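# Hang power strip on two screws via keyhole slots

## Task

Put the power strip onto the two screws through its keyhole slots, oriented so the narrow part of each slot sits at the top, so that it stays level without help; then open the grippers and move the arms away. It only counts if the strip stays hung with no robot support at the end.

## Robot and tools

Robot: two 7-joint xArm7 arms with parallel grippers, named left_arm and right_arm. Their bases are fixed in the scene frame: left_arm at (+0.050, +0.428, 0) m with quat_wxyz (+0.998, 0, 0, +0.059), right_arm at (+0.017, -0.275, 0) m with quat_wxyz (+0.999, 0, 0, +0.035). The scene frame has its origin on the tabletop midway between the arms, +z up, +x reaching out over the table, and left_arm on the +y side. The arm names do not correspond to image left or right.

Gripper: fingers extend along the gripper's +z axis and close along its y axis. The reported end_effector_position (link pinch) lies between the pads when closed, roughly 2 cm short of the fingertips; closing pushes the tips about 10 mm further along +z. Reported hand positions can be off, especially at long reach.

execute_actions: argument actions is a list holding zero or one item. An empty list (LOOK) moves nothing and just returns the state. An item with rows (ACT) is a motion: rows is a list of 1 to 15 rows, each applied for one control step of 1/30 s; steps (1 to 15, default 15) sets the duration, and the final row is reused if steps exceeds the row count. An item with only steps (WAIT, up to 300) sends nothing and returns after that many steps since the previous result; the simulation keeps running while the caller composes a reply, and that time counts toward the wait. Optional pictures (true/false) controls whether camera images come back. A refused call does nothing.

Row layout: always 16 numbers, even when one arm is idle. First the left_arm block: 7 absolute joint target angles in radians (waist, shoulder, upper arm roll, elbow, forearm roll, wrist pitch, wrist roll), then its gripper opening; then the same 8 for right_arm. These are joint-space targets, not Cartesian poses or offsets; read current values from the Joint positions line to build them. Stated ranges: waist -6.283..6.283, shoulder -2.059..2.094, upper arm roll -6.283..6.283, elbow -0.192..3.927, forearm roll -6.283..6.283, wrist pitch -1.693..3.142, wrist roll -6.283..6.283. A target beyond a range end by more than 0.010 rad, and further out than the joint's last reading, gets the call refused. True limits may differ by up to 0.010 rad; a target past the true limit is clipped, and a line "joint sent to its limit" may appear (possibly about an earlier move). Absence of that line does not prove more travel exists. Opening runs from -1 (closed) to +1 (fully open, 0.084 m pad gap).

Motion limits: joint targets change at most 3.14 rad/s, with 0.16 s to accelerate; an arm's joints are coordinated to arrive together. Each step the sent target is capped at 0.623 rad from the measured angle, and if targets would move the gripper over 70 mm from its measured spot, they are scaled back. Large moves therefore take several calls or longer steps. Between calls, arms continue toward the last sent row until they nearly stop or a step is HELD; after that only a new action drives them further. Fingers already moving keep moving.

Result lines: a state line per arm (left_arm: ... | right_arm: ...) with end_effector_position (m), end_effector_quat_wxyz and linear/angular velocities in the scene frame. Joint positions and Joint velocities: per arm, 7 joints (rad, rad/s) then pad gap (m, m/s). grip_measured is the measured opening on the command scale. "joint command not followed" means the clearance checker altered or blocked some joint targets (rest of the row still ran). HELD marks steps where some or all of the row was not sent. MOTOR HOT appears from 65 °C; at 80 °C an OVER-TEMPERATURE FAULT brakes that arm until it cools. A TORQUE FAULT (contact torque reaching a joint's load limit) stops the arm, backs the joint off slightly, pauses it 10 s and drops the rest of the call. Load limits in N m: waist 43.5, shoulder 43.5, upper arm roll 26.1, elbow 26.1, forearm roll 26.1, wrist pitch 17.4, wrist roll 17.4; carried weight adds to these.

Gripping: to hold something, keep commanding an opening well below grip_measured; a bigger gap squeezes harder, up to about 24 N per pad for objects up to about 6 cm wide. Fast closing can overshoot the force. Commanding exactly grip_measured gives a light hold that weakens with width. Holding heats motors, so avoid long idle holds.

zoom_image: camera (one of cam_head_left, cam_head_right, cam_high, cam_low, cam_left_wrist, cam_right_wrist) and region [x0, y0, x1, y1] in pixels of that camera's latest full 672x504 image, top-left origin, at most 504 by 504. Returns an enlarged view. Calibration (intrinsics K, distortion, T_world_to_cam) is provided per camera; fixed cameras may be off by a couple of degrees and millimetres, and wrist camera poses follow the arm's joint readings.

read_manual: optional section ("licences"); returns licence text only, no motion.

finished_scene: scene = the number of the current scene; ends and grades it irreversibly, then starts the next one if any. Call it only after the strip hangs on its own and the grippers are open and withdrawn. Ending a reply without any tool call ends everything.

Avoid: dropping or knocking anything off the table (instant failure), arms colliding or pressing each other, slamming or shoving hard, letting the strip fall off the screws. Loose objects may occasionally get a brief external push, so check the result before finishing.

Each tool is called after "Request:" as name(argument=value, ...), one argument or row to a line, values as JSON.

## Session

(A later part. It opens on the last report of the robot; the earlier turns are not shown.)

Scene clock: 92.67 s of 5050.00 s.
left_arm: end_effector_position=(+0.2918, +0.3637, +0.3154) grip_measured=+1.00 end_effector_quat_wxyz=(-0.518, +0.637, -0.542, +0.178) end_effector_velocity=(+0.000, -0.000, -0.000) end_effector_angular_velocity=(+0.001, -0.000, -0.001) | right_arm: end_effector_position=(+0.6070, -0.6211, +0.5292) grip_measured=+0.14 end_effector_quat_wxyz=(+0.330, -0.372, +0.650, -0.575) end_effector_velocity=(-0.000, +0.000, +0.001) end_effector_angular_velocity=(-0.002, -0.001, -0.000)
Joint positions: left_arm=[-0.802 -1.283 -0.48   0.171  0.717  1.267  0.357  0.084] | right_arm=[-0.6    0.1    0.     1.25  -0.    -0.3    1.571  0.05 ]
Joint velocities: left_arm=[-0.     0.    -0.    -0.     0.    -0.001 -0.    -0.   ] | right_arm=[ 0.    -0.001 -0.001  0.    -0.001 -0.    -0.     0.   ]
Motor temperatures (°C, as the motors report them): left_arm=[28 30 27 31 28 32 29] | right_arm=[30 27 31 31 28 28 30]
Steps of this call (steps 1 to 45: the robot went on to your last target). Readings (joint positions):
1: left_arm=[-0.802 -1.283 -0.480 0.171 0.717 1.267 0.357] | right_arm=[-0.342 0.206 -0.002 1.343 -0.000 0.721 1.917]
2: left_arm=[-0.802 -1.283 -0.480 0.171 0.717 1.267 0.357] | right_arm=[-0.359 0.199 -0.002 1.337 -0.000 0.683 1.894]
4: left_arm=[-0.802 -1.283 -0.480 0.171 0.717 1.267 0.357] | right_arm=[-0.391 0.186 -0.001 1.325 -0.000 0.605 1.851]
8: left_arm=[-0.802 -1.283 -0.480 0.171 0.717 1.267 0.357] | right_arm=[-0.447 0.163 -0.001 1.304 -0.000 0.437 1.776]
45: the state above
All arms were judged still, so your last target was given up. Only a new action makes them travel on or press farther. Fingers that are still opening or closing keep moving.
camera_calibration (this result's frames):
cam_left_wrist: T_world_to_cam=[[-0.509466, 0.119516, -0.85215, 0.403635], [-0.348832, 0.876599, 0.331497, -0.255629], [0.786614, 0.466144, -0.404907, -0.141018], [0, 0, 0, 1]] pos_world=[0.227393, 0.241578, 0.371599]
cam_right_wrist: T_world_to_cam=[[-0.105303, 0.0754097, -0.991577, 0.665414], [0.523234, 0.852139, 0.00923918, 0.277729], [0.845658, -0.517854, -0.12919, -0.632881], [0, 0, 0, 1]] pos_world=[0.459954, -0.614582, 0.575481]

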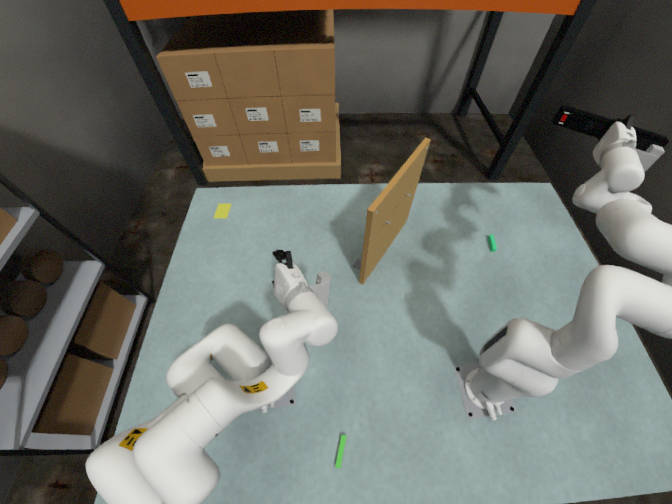

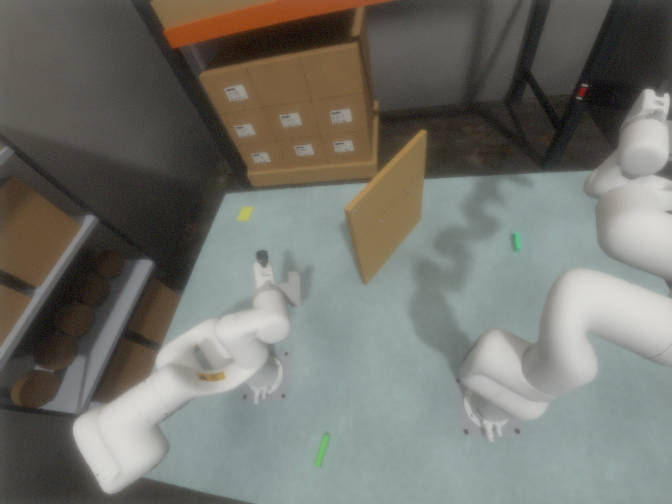

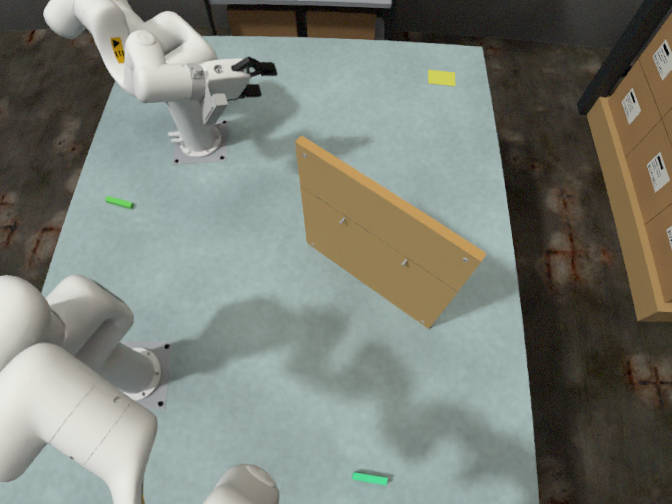

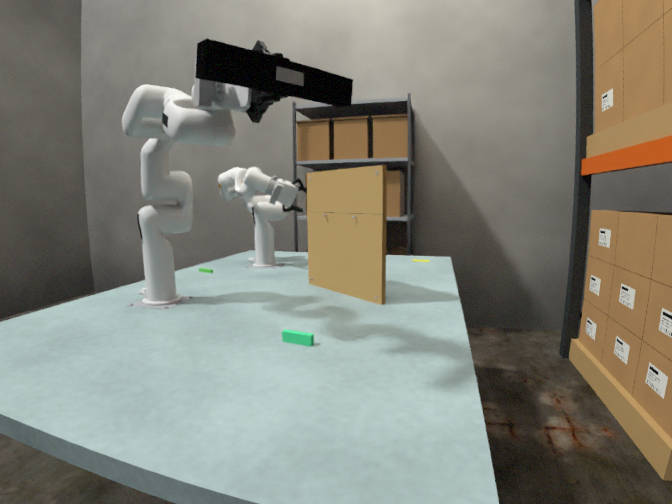

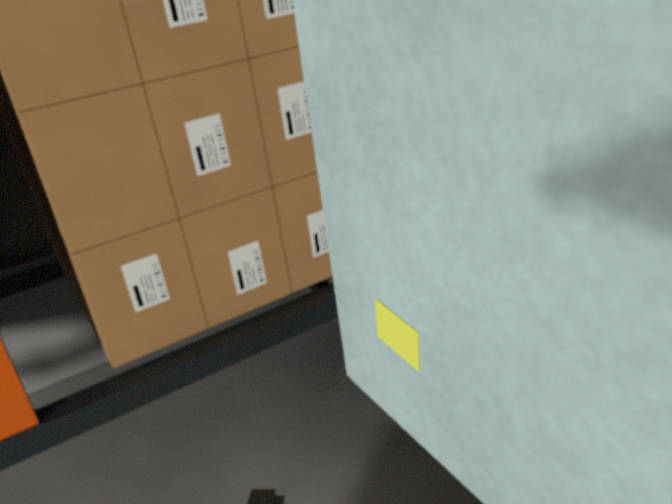

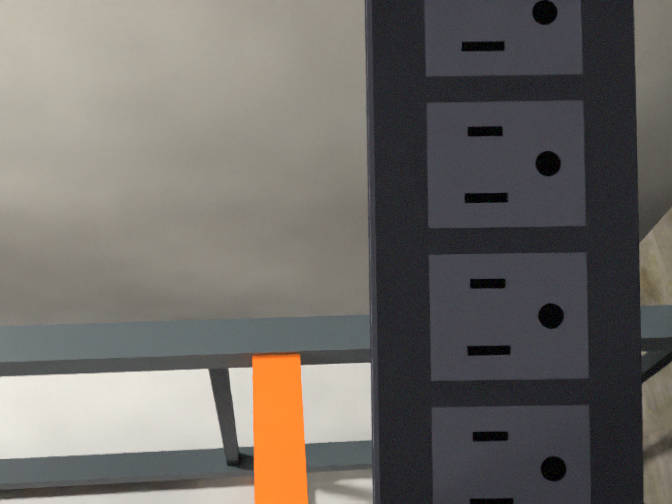

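Request:
execute_actions(
  actions=[
    {"rows":[[-0.802,-1.283,-0.48,0.171,0.717,1.267,0.357,1,-0.4,0.3,0,1.25,0,-1.5,1.571,-0.3]],"steps":15},
  ],
  pictures=false,
)

Request:
execute_actions(
  actions=[
    {"steps":30},
  ],
)

Request:
zoom_image(
  camera="cam_high",
  region=[100, 100, 604, 504],
)

Scene clock: 106.37 s of 5050.00 s.
left_arm: end_effector_position=(+0.2918, +0.3637, +0.3154) grip_measured=+1.00 end_effector_quat_wxyz=(-0.518, +0.637, -0.542, +0.178) end_effector_velocity=(-0.000, +0.000, +0.000) end_effector_angular_velocity=(-0.001, +0.000, +0.001) | right_arm: end_effector_position=(+0.6154, -0.5030, +0.5979) grip_measured=+0.14 end_effector_quat_wxyz=(-0.487, +0.291, -0.422, +0.707) end_effector_velocity=(-0.277, +0.203, +0.288) end_effector_angular_velocity=(-0.682, -1.788, +0.137)
Joint positions: left_arm=[-0.802 -1.283 -0.48   0.171  0.717  1.267  0.357  0.084] | right_arm=[-0.435  0.264  0.002  1.25  -0.    -1.079  1.571  0.05 ]
Joint velocities: left_arm=[-0.    -0.     0.001  0.     0.     0.001 -0.     0.   ] | right_arm=[ 0.168  0.159 -0.028  0.019  0.008 -2.054 -0.    -0.   ]
Motor temperatures (°C, as the motors report them): left_arm=[28 30 27 31 28 32 29] | right_arm=[30 27 31 32 28 29 30]
Steps of this call (steps 1 to 90: nothing new was sent; then 10.20 s passed at rest; steps 91 to 105: all 15 steps of this action). Readings (joint positions):
91: left_arm=[-0.802 -1.283 -0.480 0.171 0.717 1.267 0.357] | right_arm=[-0.600 0.100 -0.000 1.250 0.000 -0.300 1.571]
92: left_arm=[-0.802 -1.283 -0.480 0.171 0.717 1.267 0.357] | right_arm=[-0.599 0.101 -0.000 1.250 0.000 -0.304 1.571]
94: left_arm=[-0.802 -1.283 -0.480 0.171 0.717 1.267 0.357] | right_arm=[-0.587 0.113 -0.004 1.251 0.001 -0.347 1.571]
98: left_arm=[-0.802 -1.283 -0.480 0.171 0.717 1.267 0.357] | right_arm=[-0.519 0.182 -0.000 1.250 0.000 -0.574 1.571]
105: the state above

Scene clock: 107.37 s of 5050.00 s.
left_arm: end_effector_position=(+0.2918, +0.3637, +0.3154) grip_measured=+1.00 end_effector_quat_wxyz=(-0.518, +0.637, -0.542, +0.178) end_effector_velocity=(-0.000, +0.000, +0.000) end_effector_angular_velocity=(+0.001, -0.000, +0.001) | right_arm: end_effector_position=(+0.5483, -0.4572, +0.6374) grip_measured=+0.14 end_effector_quat_wxyz=(-0.547, +0.197, -0.276, +0.766) end_effector_velocity=(+0.001, +0.001, -0.001) end_effector_angular_velocity=(-0.001, +0.002, +0.002)
Joint positions: left_arm=[-0.802 -1.283 -0.48   0.171  0.717  1.267  0.357  0.084] | right_arm=[-0.4    0.3   -0.     1.25   0.    -1.5    1.571  0.05 ]
Joint velocities: left_arm=[ 0.    -0.    -0.001  0.001 -0.     0.001  0.     0.   ] | right_arm=[ 0.001  0.001  0.    -0.    -0.001  0.    -0.    -0.   ]
Motor temperatures (°C, as the motors report them): left_arm=[28 30 27 31 28 32 29] | right_arm=[30 27 31 32 28 29 30]
Steps of this call (steps 1 to 30: the robot went on to your last target). Readings (joint positions):
1: left_arm=[-0.802 -1.283 -0.480 0.171 0.717 1.267 0.357] | right_arm=[-0.430 0.269 0.001 1.251 -0.000 -1.147 1.571]
2: left_arm=[-0.802 -1.283 -0.480 0.171 0.717 1.267 0.357] | right_arm=[-0.425 0.274 0.000 1.251 0.000 -1.214 1.571]
4: left_arm=[-0.802 -1.283 -0.480 0.171 0.717 1.267 0.357] | right_arm=[-0.415 0.284 -0.001 1.252 0.000 -1.339 1.571]
8: left_arm=[-0.802 -1.283 -0.480 0.171 0.717 1.267 0.357] | right_arm=[-0.403 0.296 0.000 1.250 -0.000 -1.464 1.571]
30: the state above
All arms were judged still, so your last target was given up. Only a new action makes them travel on or press farther. Fingers that are still opening or closing keep moving.
camera_calibration (this result's frames):
cam_left_wrist: T_world_to_cam=[[-0.509466, 0.119516, -0.85215, 0.403635], [-0.348832, 0.876599, 0.331497, -0.255629], [0.786614, 0.466144, -0.404906, -0.141018], [0, 0, 0, 1]] pos_world=[0.227393, 0.241578, 0.371599]
cam_right_wrist: T_world_to_cam=[[0.727143, -0.237363, -0.644144, -0.0667094], [0.327652, 0.944547, 0.0218105, 0.309301], [0.603247, -0.226914, 0.764593, -0.788185], [0, 0, 0, 1]] pos_world=[0.422635, -0.486834, 0.552925]

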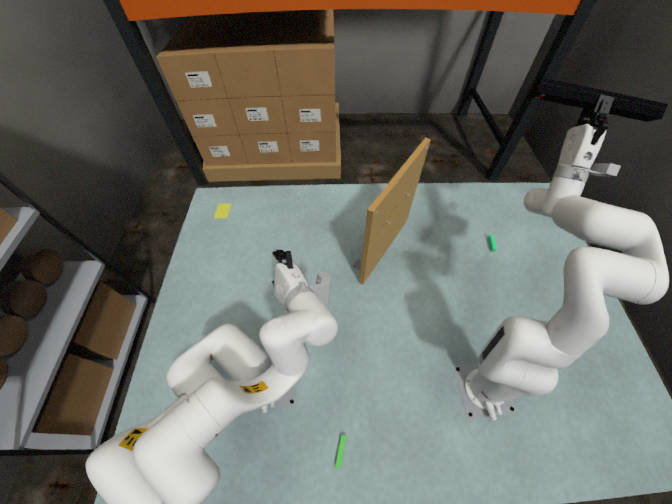

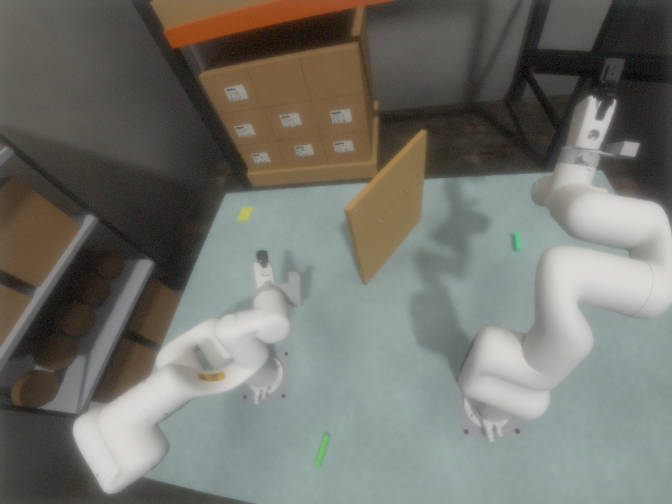

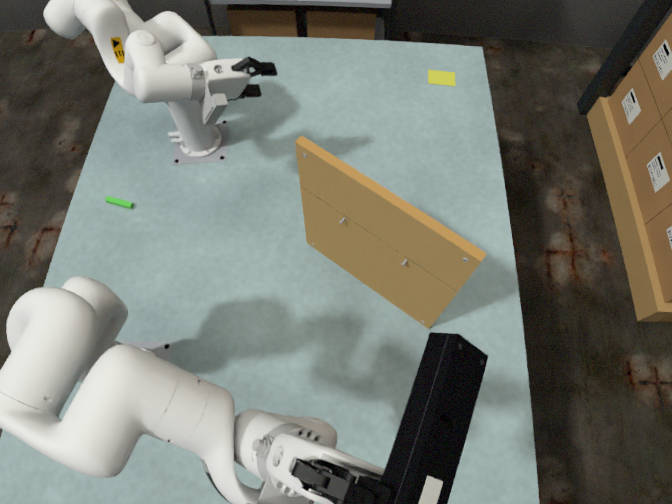

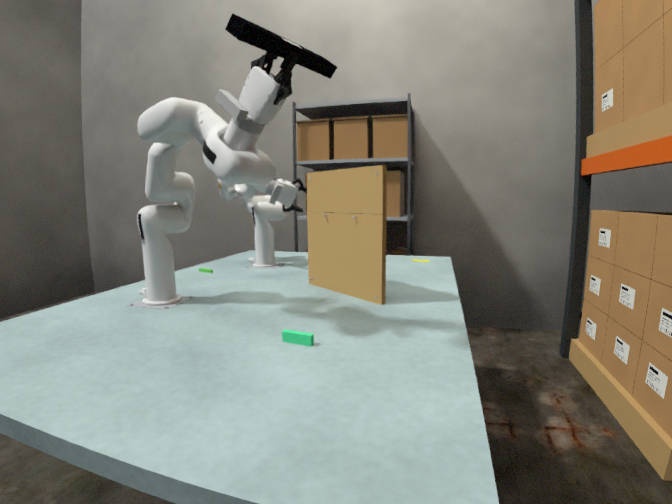

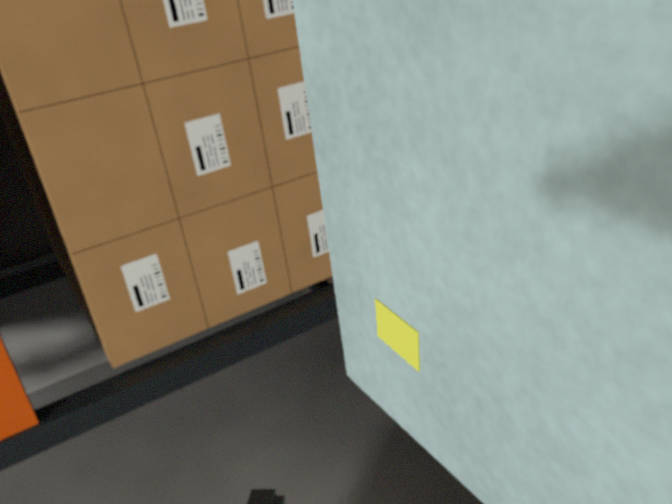

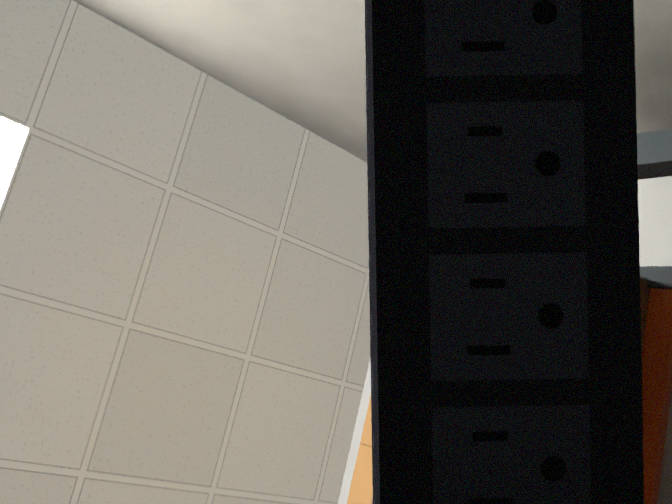

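Region (100, 100, 604, 504) of cam_high's 672x504 image, scaled by 1.000; it fills the top 404 rows of this view, and the rest is white.

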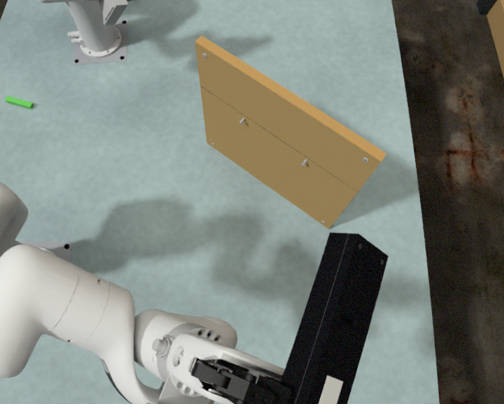

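Request:
zoom_image(
  camera="cam_high",
  region=[370, 324, 530, 504],
)

Region (370, 324, 530, 504) of cam_high's 672x504 image, scaled by 2.800, with more detail than that image has.

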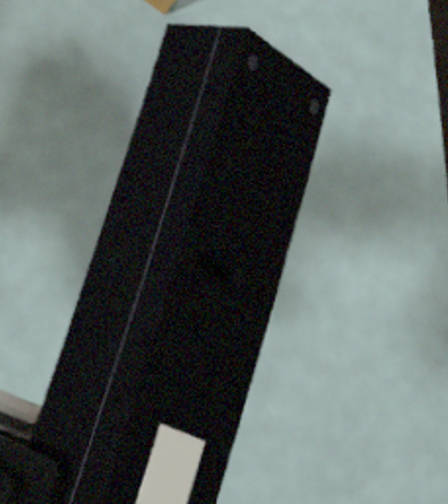

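Request:
execute_actions(
  actions=[
    {"rows":[[-0.802,-1.283,-0.48,0.171,0.717,1.267,0.357,1,-0.07,0.7,0,2.15,0,-1.68,0,-0.3]],"steps":15},
  ],
  pictures=false,
)

Request:
execute_actions(
  actions=[
    {"steps":40},
  ],
)

Request:
zoom_image(
  camera="cam_high",
  region=[100, 100, 604, 504],
)

Scene clock: 119.47 s of 5050.00 s.
left_arm: end_effector_position=(+0.2918, +0.3637, +0.3154) grip_measured=+1.00 end_effector_quat_wxyz=(-0.518, +0.637, -0.542, +0.178) end_effector_velocity=(+0.000, +0.000, -0.000) end_effector_angular_velocity=(+0.000, -0.000, -0.000) | right_arm: end_effector_position=(+0.5587, -0.3264, +0.7140) grip_measured=+0.14 end_effector_quat_wxyz=(-0.405, +0.110, -0.062, +0.905) end_effector_velocity=(-0.152, +0.267, +0.216) end_effector_angular_velocity=(-0.674, -1.180, -1.689)
Joint positions: left_arm=[-0.802 -1.283 -0.48   0.171  0.717  1.267  0.357  0.084] | right_arm=[-0.165  0.584  0.001  1.844 -0.    -1.629  0.937  0.05 ]
Joint velocities: left_arm=[-0.    -0.    -0.    -0.001  0.    -0.    -0.    -0.   ] | right_arm=[ 0.465  0.55  -0.005  1.528 -0.    -0.262 -2.219 -0.   ]
Motor temperatures (°C, as the motors report them): left_arm=[28 30 27 31 28 32 29] | right_arm=[30 27 31 32 28 28 30]
Steps of this call (steps 1 to 90: nothing new was sent; then 8.60 s passed at rest; steps 91 to 105: all 15 steps of this action). Readings (joint positions):
91: left_arm=[-0.802 -1.283 -0.480 0.171 0.717 1.267 0.357] | right_arm=[-0.400 0.300 -0.000 1.250 0.000 -1.500 1.571]
92: left_arm=[-0.802 -1.283 -0.480 0.171 0.717 1.267 0.357] | right_arm=[-0.398 0.302 -0.001 1.254 0.000 -1.501 1.566]
94: left_arm=[-0.802 -1.283 -0.480 0.171 0.717 1.267 0.357] | right_arm=[-0.379 0.327 -0.005 1.295 0.001 -1.514 1.524]
98: left_arm=[-0.802 -1.283 -0.480 0.171 0.717 1.267 0.357] | right_arm=[-0.288 0.437 0.001 1.475 -0.000 -1.560 1.344]
105: the state above

Scene clock: 120.80 s of 5050.00 s.
left_arm: end_effector_position=(+0.2918, +0.3637, +0.3154) grip_measured=+1.00 end_effector_quat_wxyz=(-0.518, +0.637, -0.542, +0.178) end_effector_velocity=(+0.000, +0.000, -0.000) end_effector_angular_velocity=(+0.001, +0.000, +0.000) | right_arm: end_effector_position=(+0.5217, -0.2750, +0.7453) grip_measured=+0.14 end_effector_quat_wxyz=(+0.000, +0.006, -0.000, +1.000) end_effector_velocity=(-0.001, -0.000, -0.000) end_effector_angular_velocity=(-0.001, -0.003, -0.000)
Joint positions: left_arm=[-0.802 -1.283 -0.48   0.171  0.717  1.267  0.357  0.084] | right_arm=[-0.07  0.7  -0.    2.15  0.   -1.68  0.    0.05]
Joint velocities: left_arm=[ 0.    -0.    -0.001 -0.001 -0.    -0.     0.    -0.   ] | right_arm=[-0.     0.    -0.     0.001 -0.    -0.002  0.    -0.   ]
Motor temperatures (°C, as the motors report them): left_arm=[28 30 27 31 28 32 29] | right_arm=[30 27 31 32 28 28 30]
Steps of this call (steps 1 to 40: the robot went on to your last target). Readings (joint positions):
1: left_arm=[-0.802 -1.283 -0.480 0.171 0.717 1.267 0.357] | right_arm=[-0.149 0.602 0.001 1.894 -0.000 -1.637 0.859]
2: left_arm=[-0.802 -1.283 -0.480 0.171 0.717 1.267 0.357] | right_arm=[-0.134 0.620 0.001 1.942 -0.000 -1.645 0.772]
4: left_arm=[-0.802 -1.283 -0.480 0.171 0.717 1.267 0.357] | right_arm=[-0.108 0.652 0.001 2.025 -0.000 -1.660 0.587]
8: left_arm=[-0.802 -1.283 -0.480 0.171 0.717 1.267 0.357] | right_arm=[-0.080 0.686 0.001 2.115 -0.000 -1.675 0.228]
40: the state above
camera_calibration (this result's frames):
cam_left_wrist: T_world_to_cam=[[-0.509466, 0.119516, -0.85215, 0.403635], [-0.348832, 0.876599, 0.331497, -0.255629], [0.786614, 0.466143, -0.404907, -0.141018], [0, 0, 0, 1]] pos_world=[0.227393, 0.241578, 0.371599]
cam_right_wrist: T_world_to_cam=[[0.0106026, -0.999908, -0.0084802, -0.244217], [0.999919, 0.0105422, 0.00713263, -0.453111], [-0.00704258, -0.00855514, 0.999939, -0.610237], [0, 0, 0, 1]] pos_world=[0.451366, -0.244638, 0.61136]

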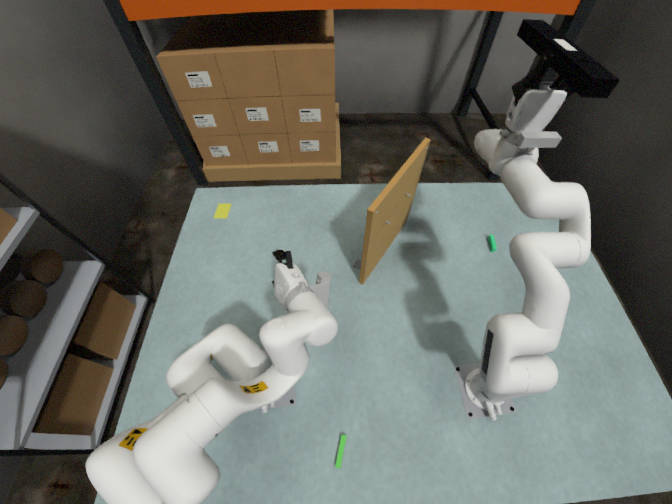

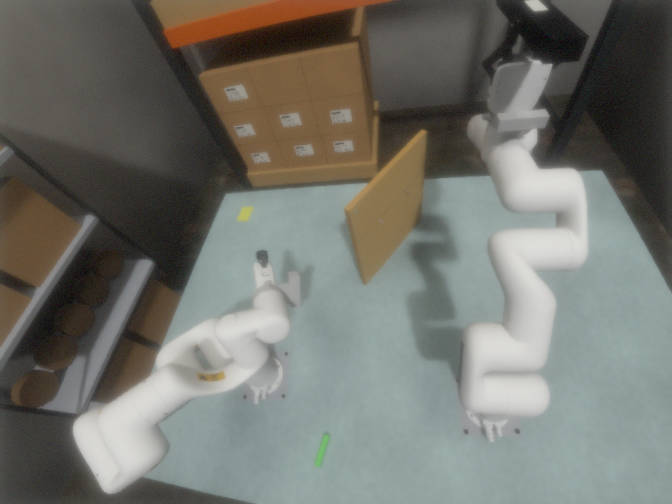

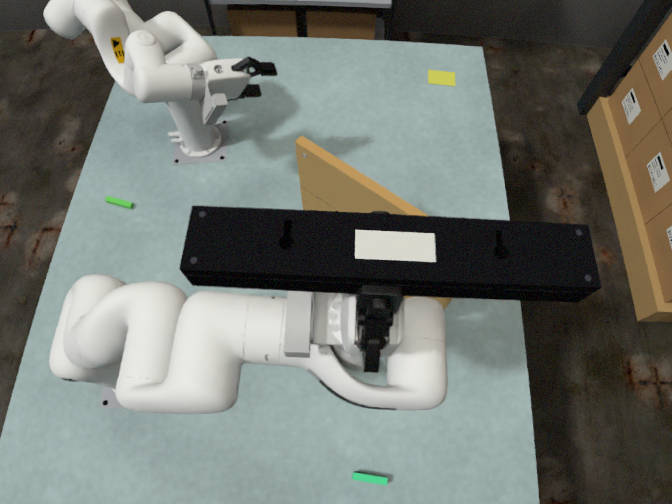

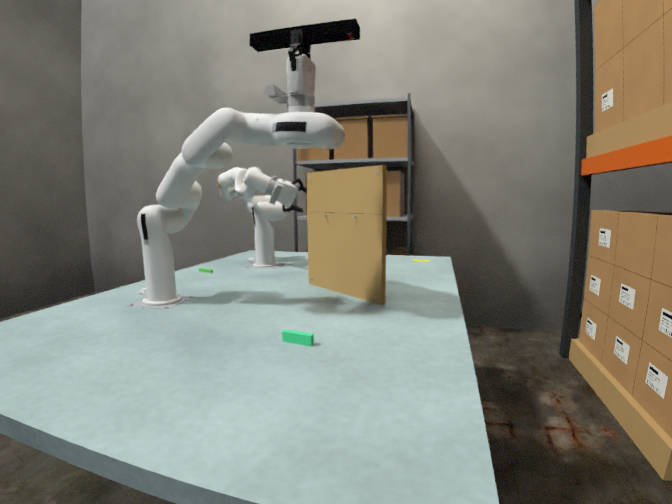

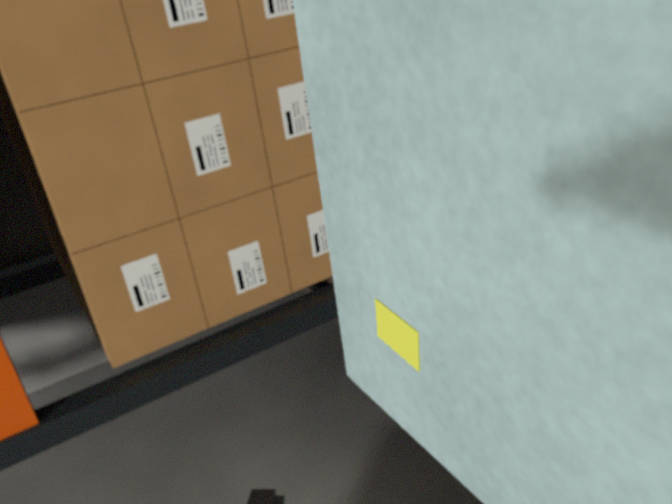

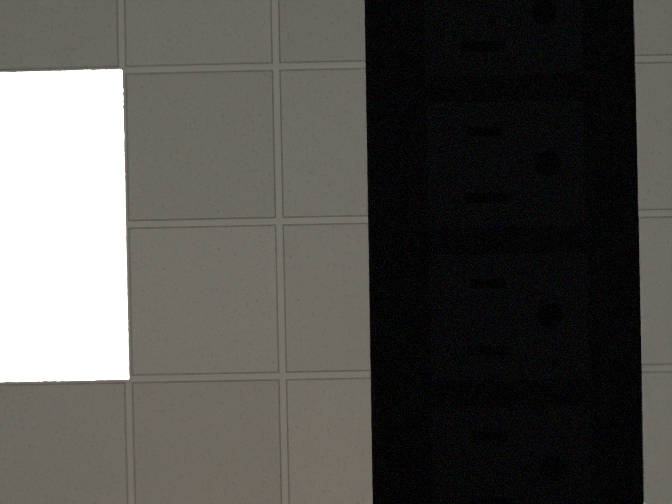

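Region (100, 100, 604, 504) of cam_high's 672x504 image, scaled by 1.000; it fills the top 404 rows of this view, and the rest is white.

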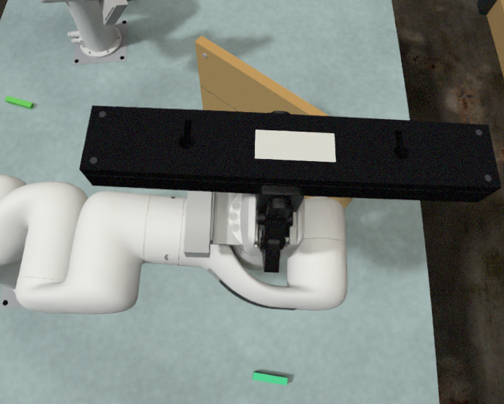

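Request:
zoom_image(
  camera="cam_high",
  region=[170, 190, 620, 320],
)

Region (170, 190, 620, 320) of cam_high's 672x504 image, scaled by 1.120, with more detail than that image has; it fills the top 146 rows of this view, and the rest is white.

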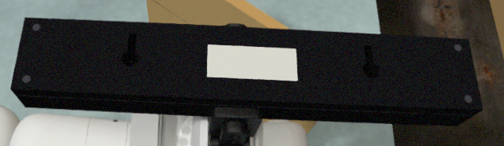

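Request:
execute_actions(
  actions=[
    {"rows":[[-0.802,-1.283,-0.48,0.171,0.717,1.267,0.357,1,-0.6,0.2,0,1.4,2.16,0.8,-1.312,-0.3]],"steps":15},
  ],
  pictures=false,
)

Request:
execute_actions(
  actions=[
    {"steps":35},
  ],
  pictures=false,
)

Request:
execute_actions(
  actions=[
    {"rows":[[-0.802,-1.283,-0.48,0.171,0.717,1.267,0.357,1,-0.6,0.192,0,0.51,2.16,1.39,-1.312,-0.3]],"steps":15},
  ],
  pictures=false,
)

Request:
execute_actions(
  actions=[
    {"steps":25},
  ],
)

Scene clock: 174.13 s of 5050.00 s.
left_arm: end_effector_position=(+0.2918, +0.3637, +0.3154) grip_measured=+1.00 end_effector_quat_wxyz=(-0.518, +0.637, -0.542, +0.178) end_effector_velocity=(-0.000, +0.000, -0.000) end_effector_angular_velocity=(+0.002, +0.000, +0.000) | right_arm: end_effector_position=(+0.5499, -0.4722, +0.7541) grip_measured=+0.14 end_effector_quat_wxyz=(+0.250, +0.205, -0.143, +0.936) end_effector_velocity=(+0.023, -0.458, -0.092) end_effector_angular_velocity=(+0.764, +1.060, -1.041)
Joint positions: left_arm=[-0.802 -1.283 -0.48   0.171  0.717  1.267  0.357  0.084] | right_arm=[-0.286  0.497 -0.     1.86   0.304 -1.375 -0.304  0.05 ]
Joint velocities: left_arm=[-0.001  0.    -0.    -0.     0.     0.001  0.001 -0.   ] | right_arm=[-0.427 -0.404  0.002 -0.626  0.785  0.785 -0.781 -0.   ]
Motor temperatures (°C, as the motors report them): left_arm=[28 30 27 31 28 32 29] | right_arm=[30 28 31 31 28 28 30]
Steps of this call (steps 1 to 15: the robot went on to your last target; steps 16 to 90: nothing new was sent; then 49.83 s passed at rest; steps 91 to 105: all 15 steps of this action). Readings (joint positions):
91: left_arm=[-0.802 -1.283 -0.480 0.171 0.717 1.267 0.357] | right_arm=[-0.070 0.700 0.000 2.150 0.000 -1.680 -0.000]
92: left_arm=[-0.802 -1.283 -0.480 0.171 0.717 1.267 0.357] | right_arm=[-0.072 0.697 0.001 2.146 0.004 -1.676 -0.005]
94: left_arm=[-0.802 -1.283 -0.480 0.171 0.717 1.267 0.357] | right_arm=[-0.097 0.671 0.005 2.108 0.038 -1.640 -0.041]
98: left_arm=[-0.802 -1.283 -0.480 0.171 0.717 1.267 0.357] | right_arm=[-0.176 0.600 -0.001 2.019 0.131 -1.548 -0.131]
105: the state above

Scene clock: 175.30 s of 5050.00 s.
left_arm: end_effector_position=(+0.2918, +0.3637, +0.3154) grip_measured=+1.00 end_effector_quat_wxyz=(-0.518, +0.637, -0.542, +0.178) end_effector_velocity=(+0.000, -0.000, +0.000) end_effector_angular_velocity=(+0.000, -0.002, -0.001) | right_arm: end_effector_position=(+0.5956, -0.6696, +0.3924) grip_measured=+0.14 end_effector_quat_wxyz=(-0.018, +0.725, -0.384, +0.571) end_effector_velocity=(+0.269, +0.346, -0.093) end_effector_angular_velocity=(+1.552, -1.158, +1.156)
Joint positions: left_arm=[-0.802 -1.283 -0.48   0.171  0.717  1.267  0.357  0.084] | right_arm=[-0.579  0.221 -0.     1.429  1.728  0.052 -1.228  0.05 ]
Joint velocities: left_arm=[ 0.001 -0.001 -0.002 -0.     0.    -0.002  0.    -0.   ] | right_arm=[-0.08  -0.073  0.009 -0.129  1.683  1.854 -0.326  0.   ]
Motor temperatures (°C, as the motors report them): left_arm=[28 30 27 31 28 32 29] | right_arm=[30 28 31 31 28 28 30]
Steps of this call (steps 1 to 35: the robot went on to your last target). Readings (joint positions):
1: left_arm=[-0.802 -1.283 -0.480 0.171 0.717 1.267 0.357] | right_arm=[-0.300 0.484 -0.000 1.839 0.331 -1.348 -0.330]
2: left_arm=[-0.802 -1.283 -0.480 0.171 0.717 1.267 0.357] | right_arm=[-0.314 0.471 -0.000 1.819 0.358 -1.321 -0.357]
4: left_arm=[-0.802 -1.283 -0.480 0.171 0.717 1.267 0.357] | right_arm=[-0.340 0.446 -0.000 1.781 0.413 -1.266 -0.412]
8: left_arm=[-0.802 -1.283 -0.480 0.171 0.717 1.267 0.357] | right_arm=[-0.388 0.400 -0.000 1.710 0.530 -1.148 -0.529]
35: the state above

Scene clock: 175.80 s of 5050.00 s.
left_arm: end_effector_position=(+0.2918, +0.3637, +0.3154) grip_measured=+1.00 end_effector_quat_wxyz=(-0.518, +0.637, -0.542, +0.178) end_effector_velocity=(-0.000, +0.000, -0.000) end_effector_angular_velocity=(+0.001, +0.000, -0.000) | right_arm: end_effector_position=(+0.5977, -0.5400, +0.2400) grip_measured=+0.14 end_effector_quat_wxyz=(-0.267, +0.736, -0.391, +0.483) end_effector_velocity=(-0.115, +0.273, -0.324) end_effector_angular_velocity=(+0.811, +0.079, +0.432)
Joint positions: left_arm=[-0.802 -1.283 -0.48   0.171  0.717  1.267  0.357  0.084] | right_arm=[-0.59   0.206  0.     1.082  1.982  0.54  -1.277  0.05 ]
Joint velocities: left_arm=[-0.001 -0.    -0.    -0.001 -0.     0.    -0.    -0.   ] | right_arm=[-0.017 -0.021 -0.004 -0.861  0.267  0.857 -0.053  0.   ]
Motor temperatures (°C, as the motors report them): left_arm=[28 30 27 31 28 32 29] | right_arm=[30 28 31 31 28 28 30]
Steps of this call (steps 1 to 15: all 15 steps of this action). Readings (joint positions):
1: left_arm=[-0.802 -1.283 -0.480 0.171 0.717 1.267 0.357] | right_arm=[-0.581 0.219 -0.000 1.425 1.782 0.115 -1.239]
2: left_arm=[-0.802 -1.283 -0.480 0.171 0.717 1.267 0.357] | right_arm=[-0.583 0.217 0.000 1.420 1.826 0.173 -1.246]
4: left_arm=[-0.802 -1.283 -0.480 0.171 0.717 1.267 0.357] | right_arm=[-0.583 0.211 0.002 1.390 1.874 0.259 -1.253]
8: left_arm=[-0.802 -1.283 -0.480 0.171 0.717 1.267 0.357] | right_arm=[-0.586 0.212 0.001 1.278 1.910 0.344 -1.262]
15: the state above

Scene clock: 176.63 s of 5050.00 s.
left_arm: end_effector_position=(+0.2918, +0.3637, +0.3154) grip_measured=+1.00 end_effector_quat_wxyz=(-0.518, +0.637, -0.542, +0.178) end_effector_velocity=(+0.000, -0.000, -0.000) end_effector_angular_velocity=(+0.000, +0.000, -0.000) | right_arm: end_effector_position=(+0.5036, -0.3364, +0.1710) grip_measured=+0.14 end_effector_quat_wxyz=(+0.592, -0.597, +0.381, -0.386) end_effector_velocity=(-0.010, +0.012, -0.000) end_effector_angular_velocity=(+0.046, -0.018, +0.007)
Joint positions: left_arm=[-0.802 -1.283 -0.48   0.171  0.717  1.267  0.357  0.084] | right_arm=[-0.6    0.191 -0.001  0.516  2.159  1.384 -1.312  0.05 ]
Joint velocities: left_arm=[-0.     0.    -0.    -0.001 -0.    -0.001 -0.     0.   ] | right_arm=[-0.001  0.002  0.002 -0.041  0.011  0.059 -0.003  0.   ]
Motor temperatures (°C, as the motors report them): left_arm=[28 30 27 31 28 32 29] | right_arm=[30 28 31 31 28 28 30]
Steps of this call (steps 1 to 25: the robot went on to your last target). Readings (joint positions):
1: left_arm=[-0.802 -1.283 -0.480 0.171 0.717 1.267 0.357] | right_arm=[-0.591 0.205 0.000 1.053 1.991 0.570 -1.278]
2: left_arm=[-0.802 -1.283 -0.480 0.171 0.717 1.267 0.357] | right_arm=[-0.591 0.205 0.000 1.025 2.000 0.600 -1.280]
4: left_arm=[-0.802 -1.283 -0.480 0.171 0.717 1.267 0.357] | right_arm=[-0.592 0.203 -0.000 0.967 2.018 0.667 -1.284]
8: left_arm=[-0.802 -1.283 -0.480 0.171 0.717 1.267 0.357] | right_arm=[-0.594 0.200 -0.000 0.850 2.054 0.827 -1.291]
25: the state above
camera_calibration (this result's frames):
cam_left_wrist: T_world_to_cam=[[-0.509466, 0.119516, -0.85215, 0.403635], [-0.348832, 0.876599, 0.331497, -0.255629], [0.786614, 0.466144, -0.404906, -0.141018], [0, 0, 0, 1]] pos_world=[0.227393, 0.241578, 0.371599]
cam_right_wrist: T_world_to_cam=[[-0.0102982, -0.00236172, -0.999944, 0.205304], [-0.394941, 0.918704, 0.00189757, 0.578636], [0.918649, 0.394939, -0.0103937, -0.194345], [0, 0, 0, 1]] pos_world=[0.409177, -0.454356, 0.202175]

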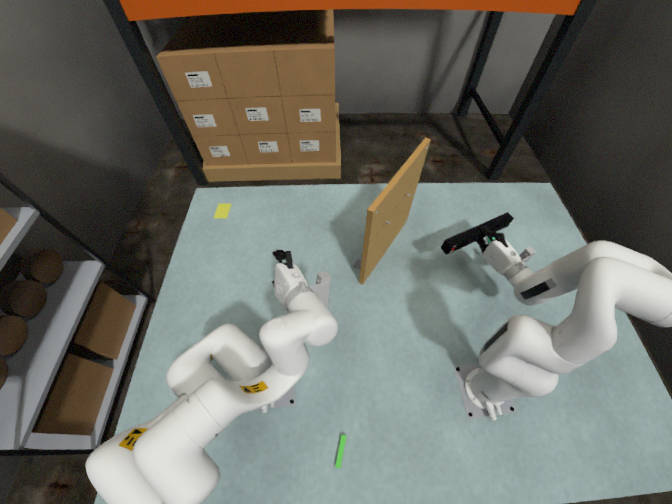

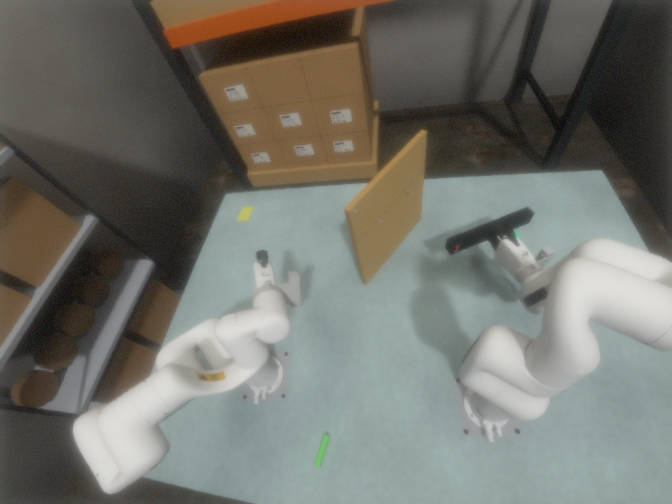

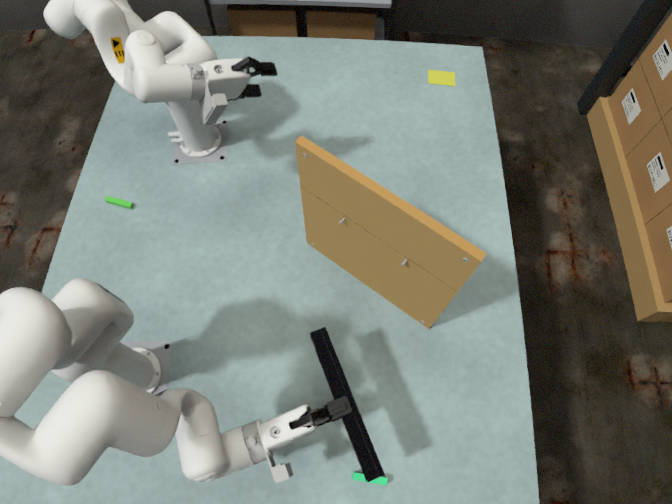

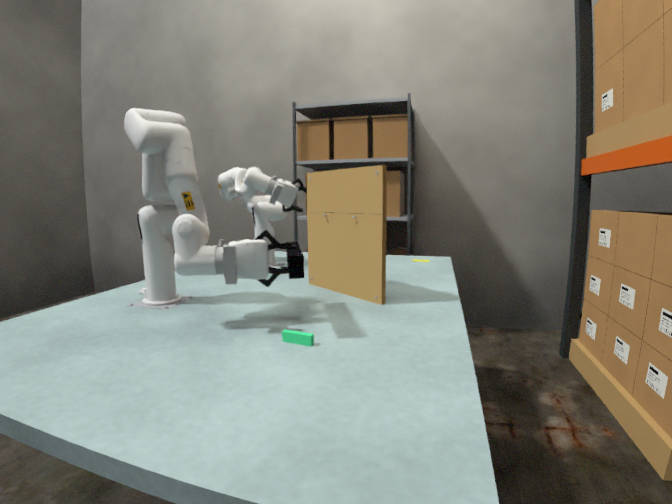

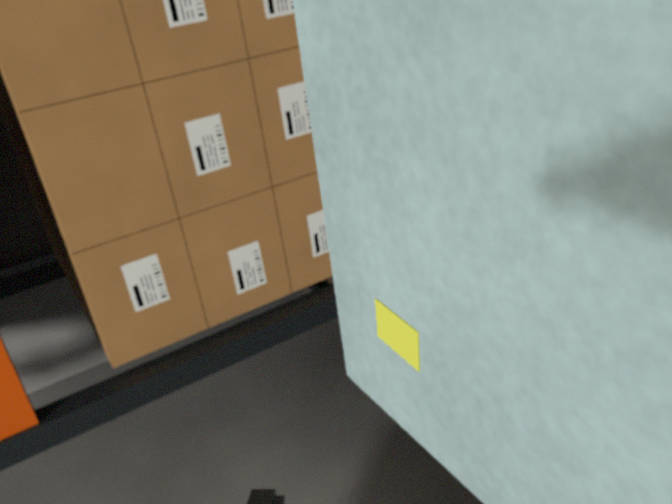

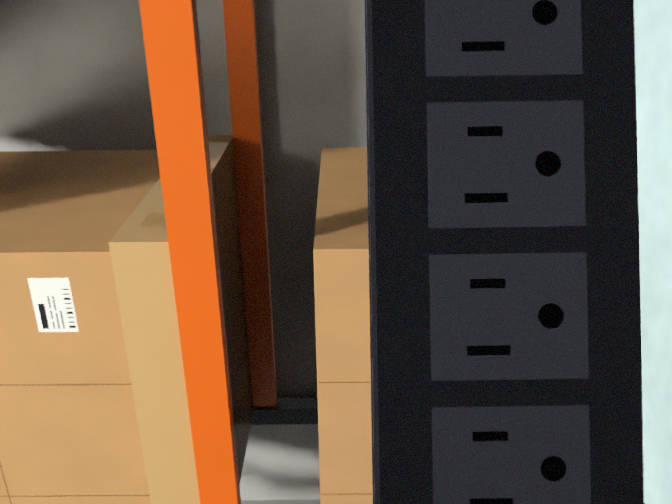

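IK matches. Swing in.

Request:
execute_actions(
  actions=[
    {"rows":[[-0.802,-1.283,-0.48,0.171,0.717,1.267,0.357,1,-0.151,0.192,0,0.51,2.16,1.39,-1.312,-0.3]],"steps":15},
  ],
  pictures=false,
)

Request:
execute_actions(
  actions=[
    {"steps":8},
  ],
)

Scene clock: 182.17 s of 5050.00 s.
left_arm: end_effector_position=(+0.2918, +0.3637, +0.3154) grip_measured=+1.00 end_effector_quat_wxyz=(-0.518, +0.637, -0.542, +0.178) end_effector_velocity=(+0.000, -0.000, +0.000) end_effector_angular_velocity=(-0.002, +0.000, -0.001) | right_arm: end_effector_position=(+0.4895, -0.1492, +0.1702) grip_measured=+0.14 end_effector_quat_wxyz=(+0.656, -0.657, +0.262, -0.264) end_effector_velocity=(-0.106, +0.395, +0.001) end_effector_angular_velocity=(+0.008, -0.001, +0.836)
Joint positions: left_arm=[-0.802 -1.283 -0.48   0.171  0.717  1.267  0.357  0.084] | right_arm=[-0.22   0.192  0.001  0.51   2.16   1.39  -1.312  0.05 ]
Joint velocities: left_arm=[-0.    -0.     0.002  0.001 -0.    -0.001 -0.     0.   ] | right_arm=[ 0.803  0.     0.028 -0.005 -0.005  0.006 -0.001 -0.   ]
Motor temperatures (°C, as the motors report them): left_arm=[28 30 27 31 28 32 29] | right_arm=[30 28 31 31 28 29 30]
Steps of this call (steps 1 to 30: the robot went on to your last target; steps 31 to 90: nothing new was sent; then 2.03 s passed at rest; steps 91 to 105: all 15 steps of this action). Readings (joint positions):
91: left_arm=[-0.802 -1.283 -0.480 0.171 0.717 1.267 0.357] | right_arm=[-0.600 0.192 -0.000 0.510 2.160 1.390 -1.312]
92: left_arm=[-0.802 -1.283 -0.480 0.171 0.717 1.267 0.357] | right_arm=[-0.597 0.192 -0.001 0.510 2.160 1.390 -1.312]
94: left_arm=[-0.802 -1.283 -0.480 0.171 0.717 1.267 0.357] | right_arm=[-0.560 0.192 -0.007 0.511 2.161 1.388 -1.312]
98: left_arm=[-0.802 -1.283 -0.480 0.171 0.717 1.267 0.357] | right_arm=[-0.432 0.192 0.002 0.510 2.160 1.391 -1.312]
105: the state above

Scene clock: 182.43 s of 5050.00 s.
left_arm: end_effector_position=(+0.2918, +0.3637, +0.3154) grip_measured=+1.00 end_effector_quat_wxyz=(-0.518, +0.637, -0.542, +0.178) end_effector_velocity=(-0.000, +0.000, -0.000) end_effector_angular_velocity=(+0.001, +0.001, +0.001) | right_arm: end_effector_position=(+0.4812, -0.1210, +0.1701) grip_measured=+0.14 end_effector_quat_wxyz=(+0.663, -0.665, +0.242, -0.245) end_effector_velocity=(-0.003, +0.013, +0.001) end_effector_angular_velocity=(-0.001, -0.004, +0.029)
Joint positions: left_arm=[-0.802 -1.283 -0.48   0.171  0.717  1.267  0.357  0.084] | right_arm=[-0.156  0.192 -0.002  0.51   2.16   1.39  -1.312  0.05 ]
Joint velocities: left_arm=[ 0.     0.     0.     0.     0.     0.001  0.    -0.   ] | right_arm=[ 0.032 -0.001 -0.003  0.003  0.001  0.    -0.    -0.   ]
Motor temperatures (°C, as the motors report them): left_arm=[28 30 27 31 28 32 29] | right_arm=[30 28 31 31 28 29 30]
Steps of this call (steps 1 to 8: the robot went on to your last target). Readings (joint positions):
1: left_arm=[-0.802 -1.283 -0.480 0.171 0.717 1.267 0.357] | right_arm=[-0.197 0.192 0.003 0.510 2.159 1.391 -1.312]
2: left_arm=[-0.802 -1.283 -0.480 0.171 0.717 1.267 0.357] | right_arm=[-0.180 0.192 0.004 0.509 2.159 1.391 -1.312]
4: left_arm=[-0.802 -1.283 -0.480 0.171 0.717 1.267 0.357] | right_arm=[-0.164 0.192 0.003 0.509 2.159 1.391 -1.312]
8: the state above
camera_calibration (this result's frames):
cam_left_wrist: T_world_to_cam=[[-0.509466, 0.119516, -0.85215, 0.403635], [-0.348832, 0.876599, 0.331497, -0.255629], [0.786614, 0.466144, -0.404906, -0.141018], [0, 0, 0, 1]] pos_world=[0.227393, 0.241578, 0.371599]
cam_right_wrist: T_world_to_cam=[[-0.0109928, -0.0021576, -0.999937, 0.205052], [-0.751069, 0.660188, 0.00683236, 0.51106], [0.660132, 0.751097, -0.00887783, -0.0915847], [0, 0, 0, 1]] pos_world=[0.446553, -0.268164, 0.200734]

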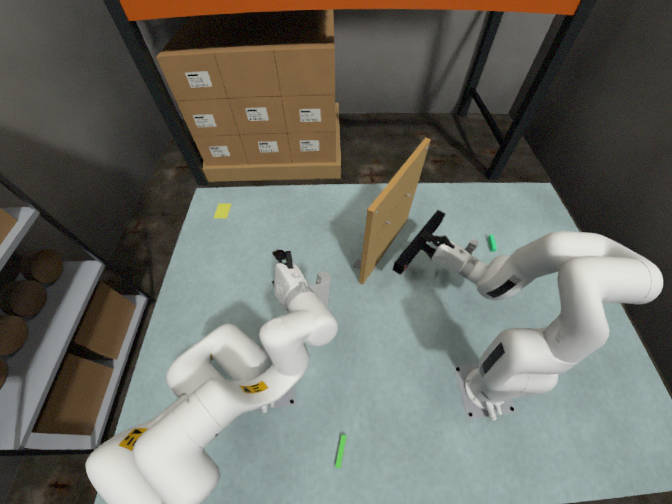

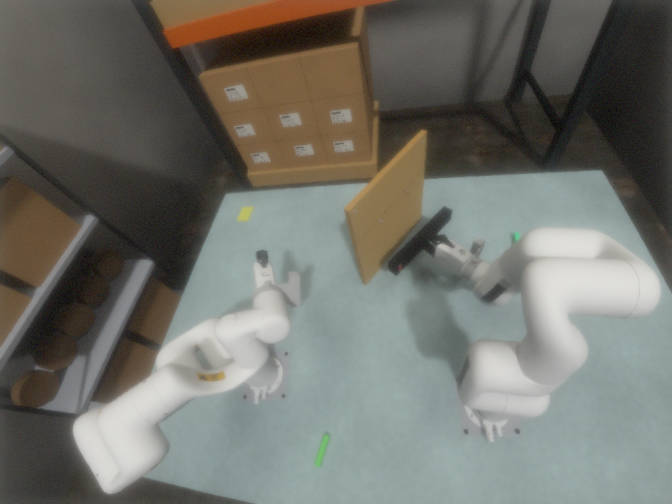

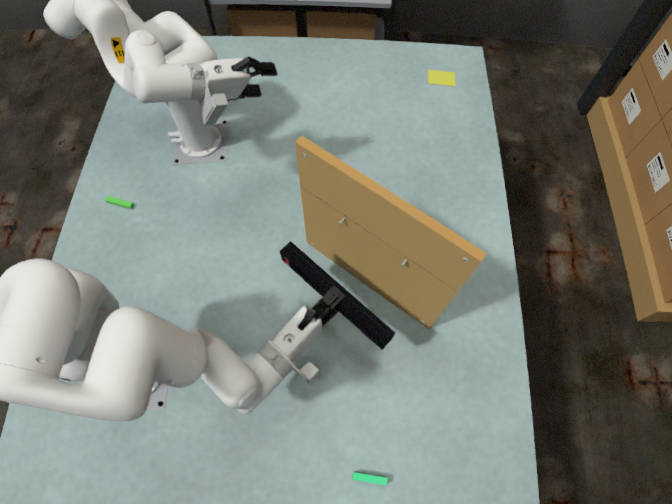

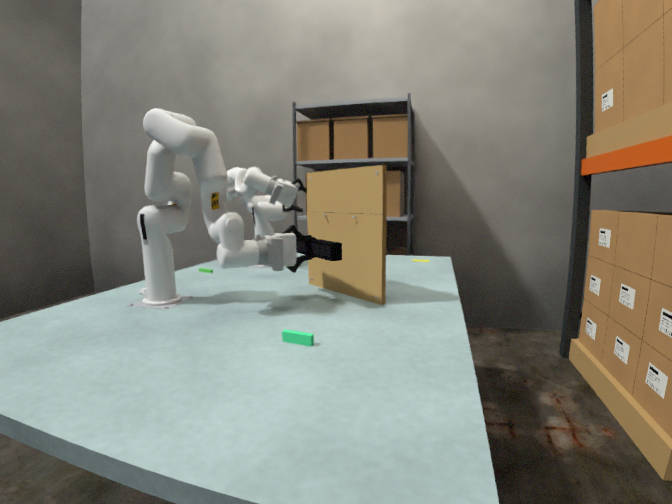

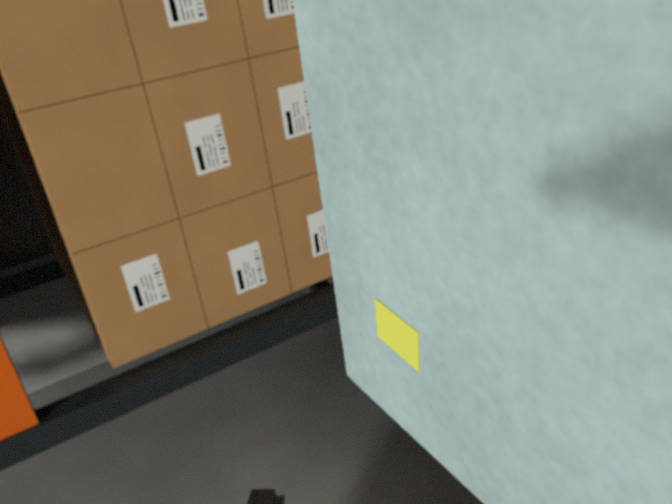

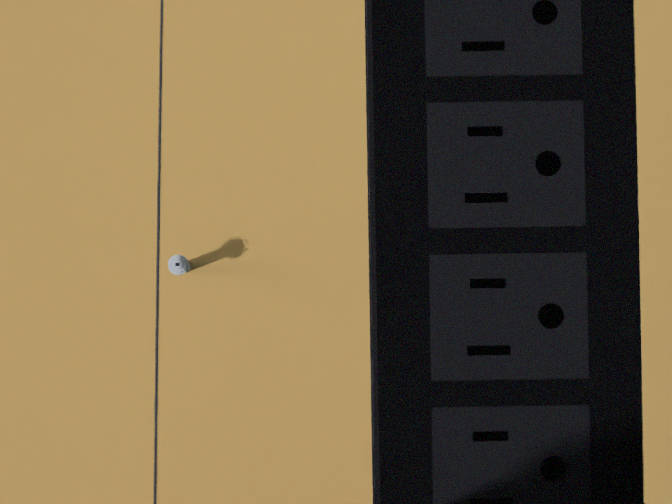

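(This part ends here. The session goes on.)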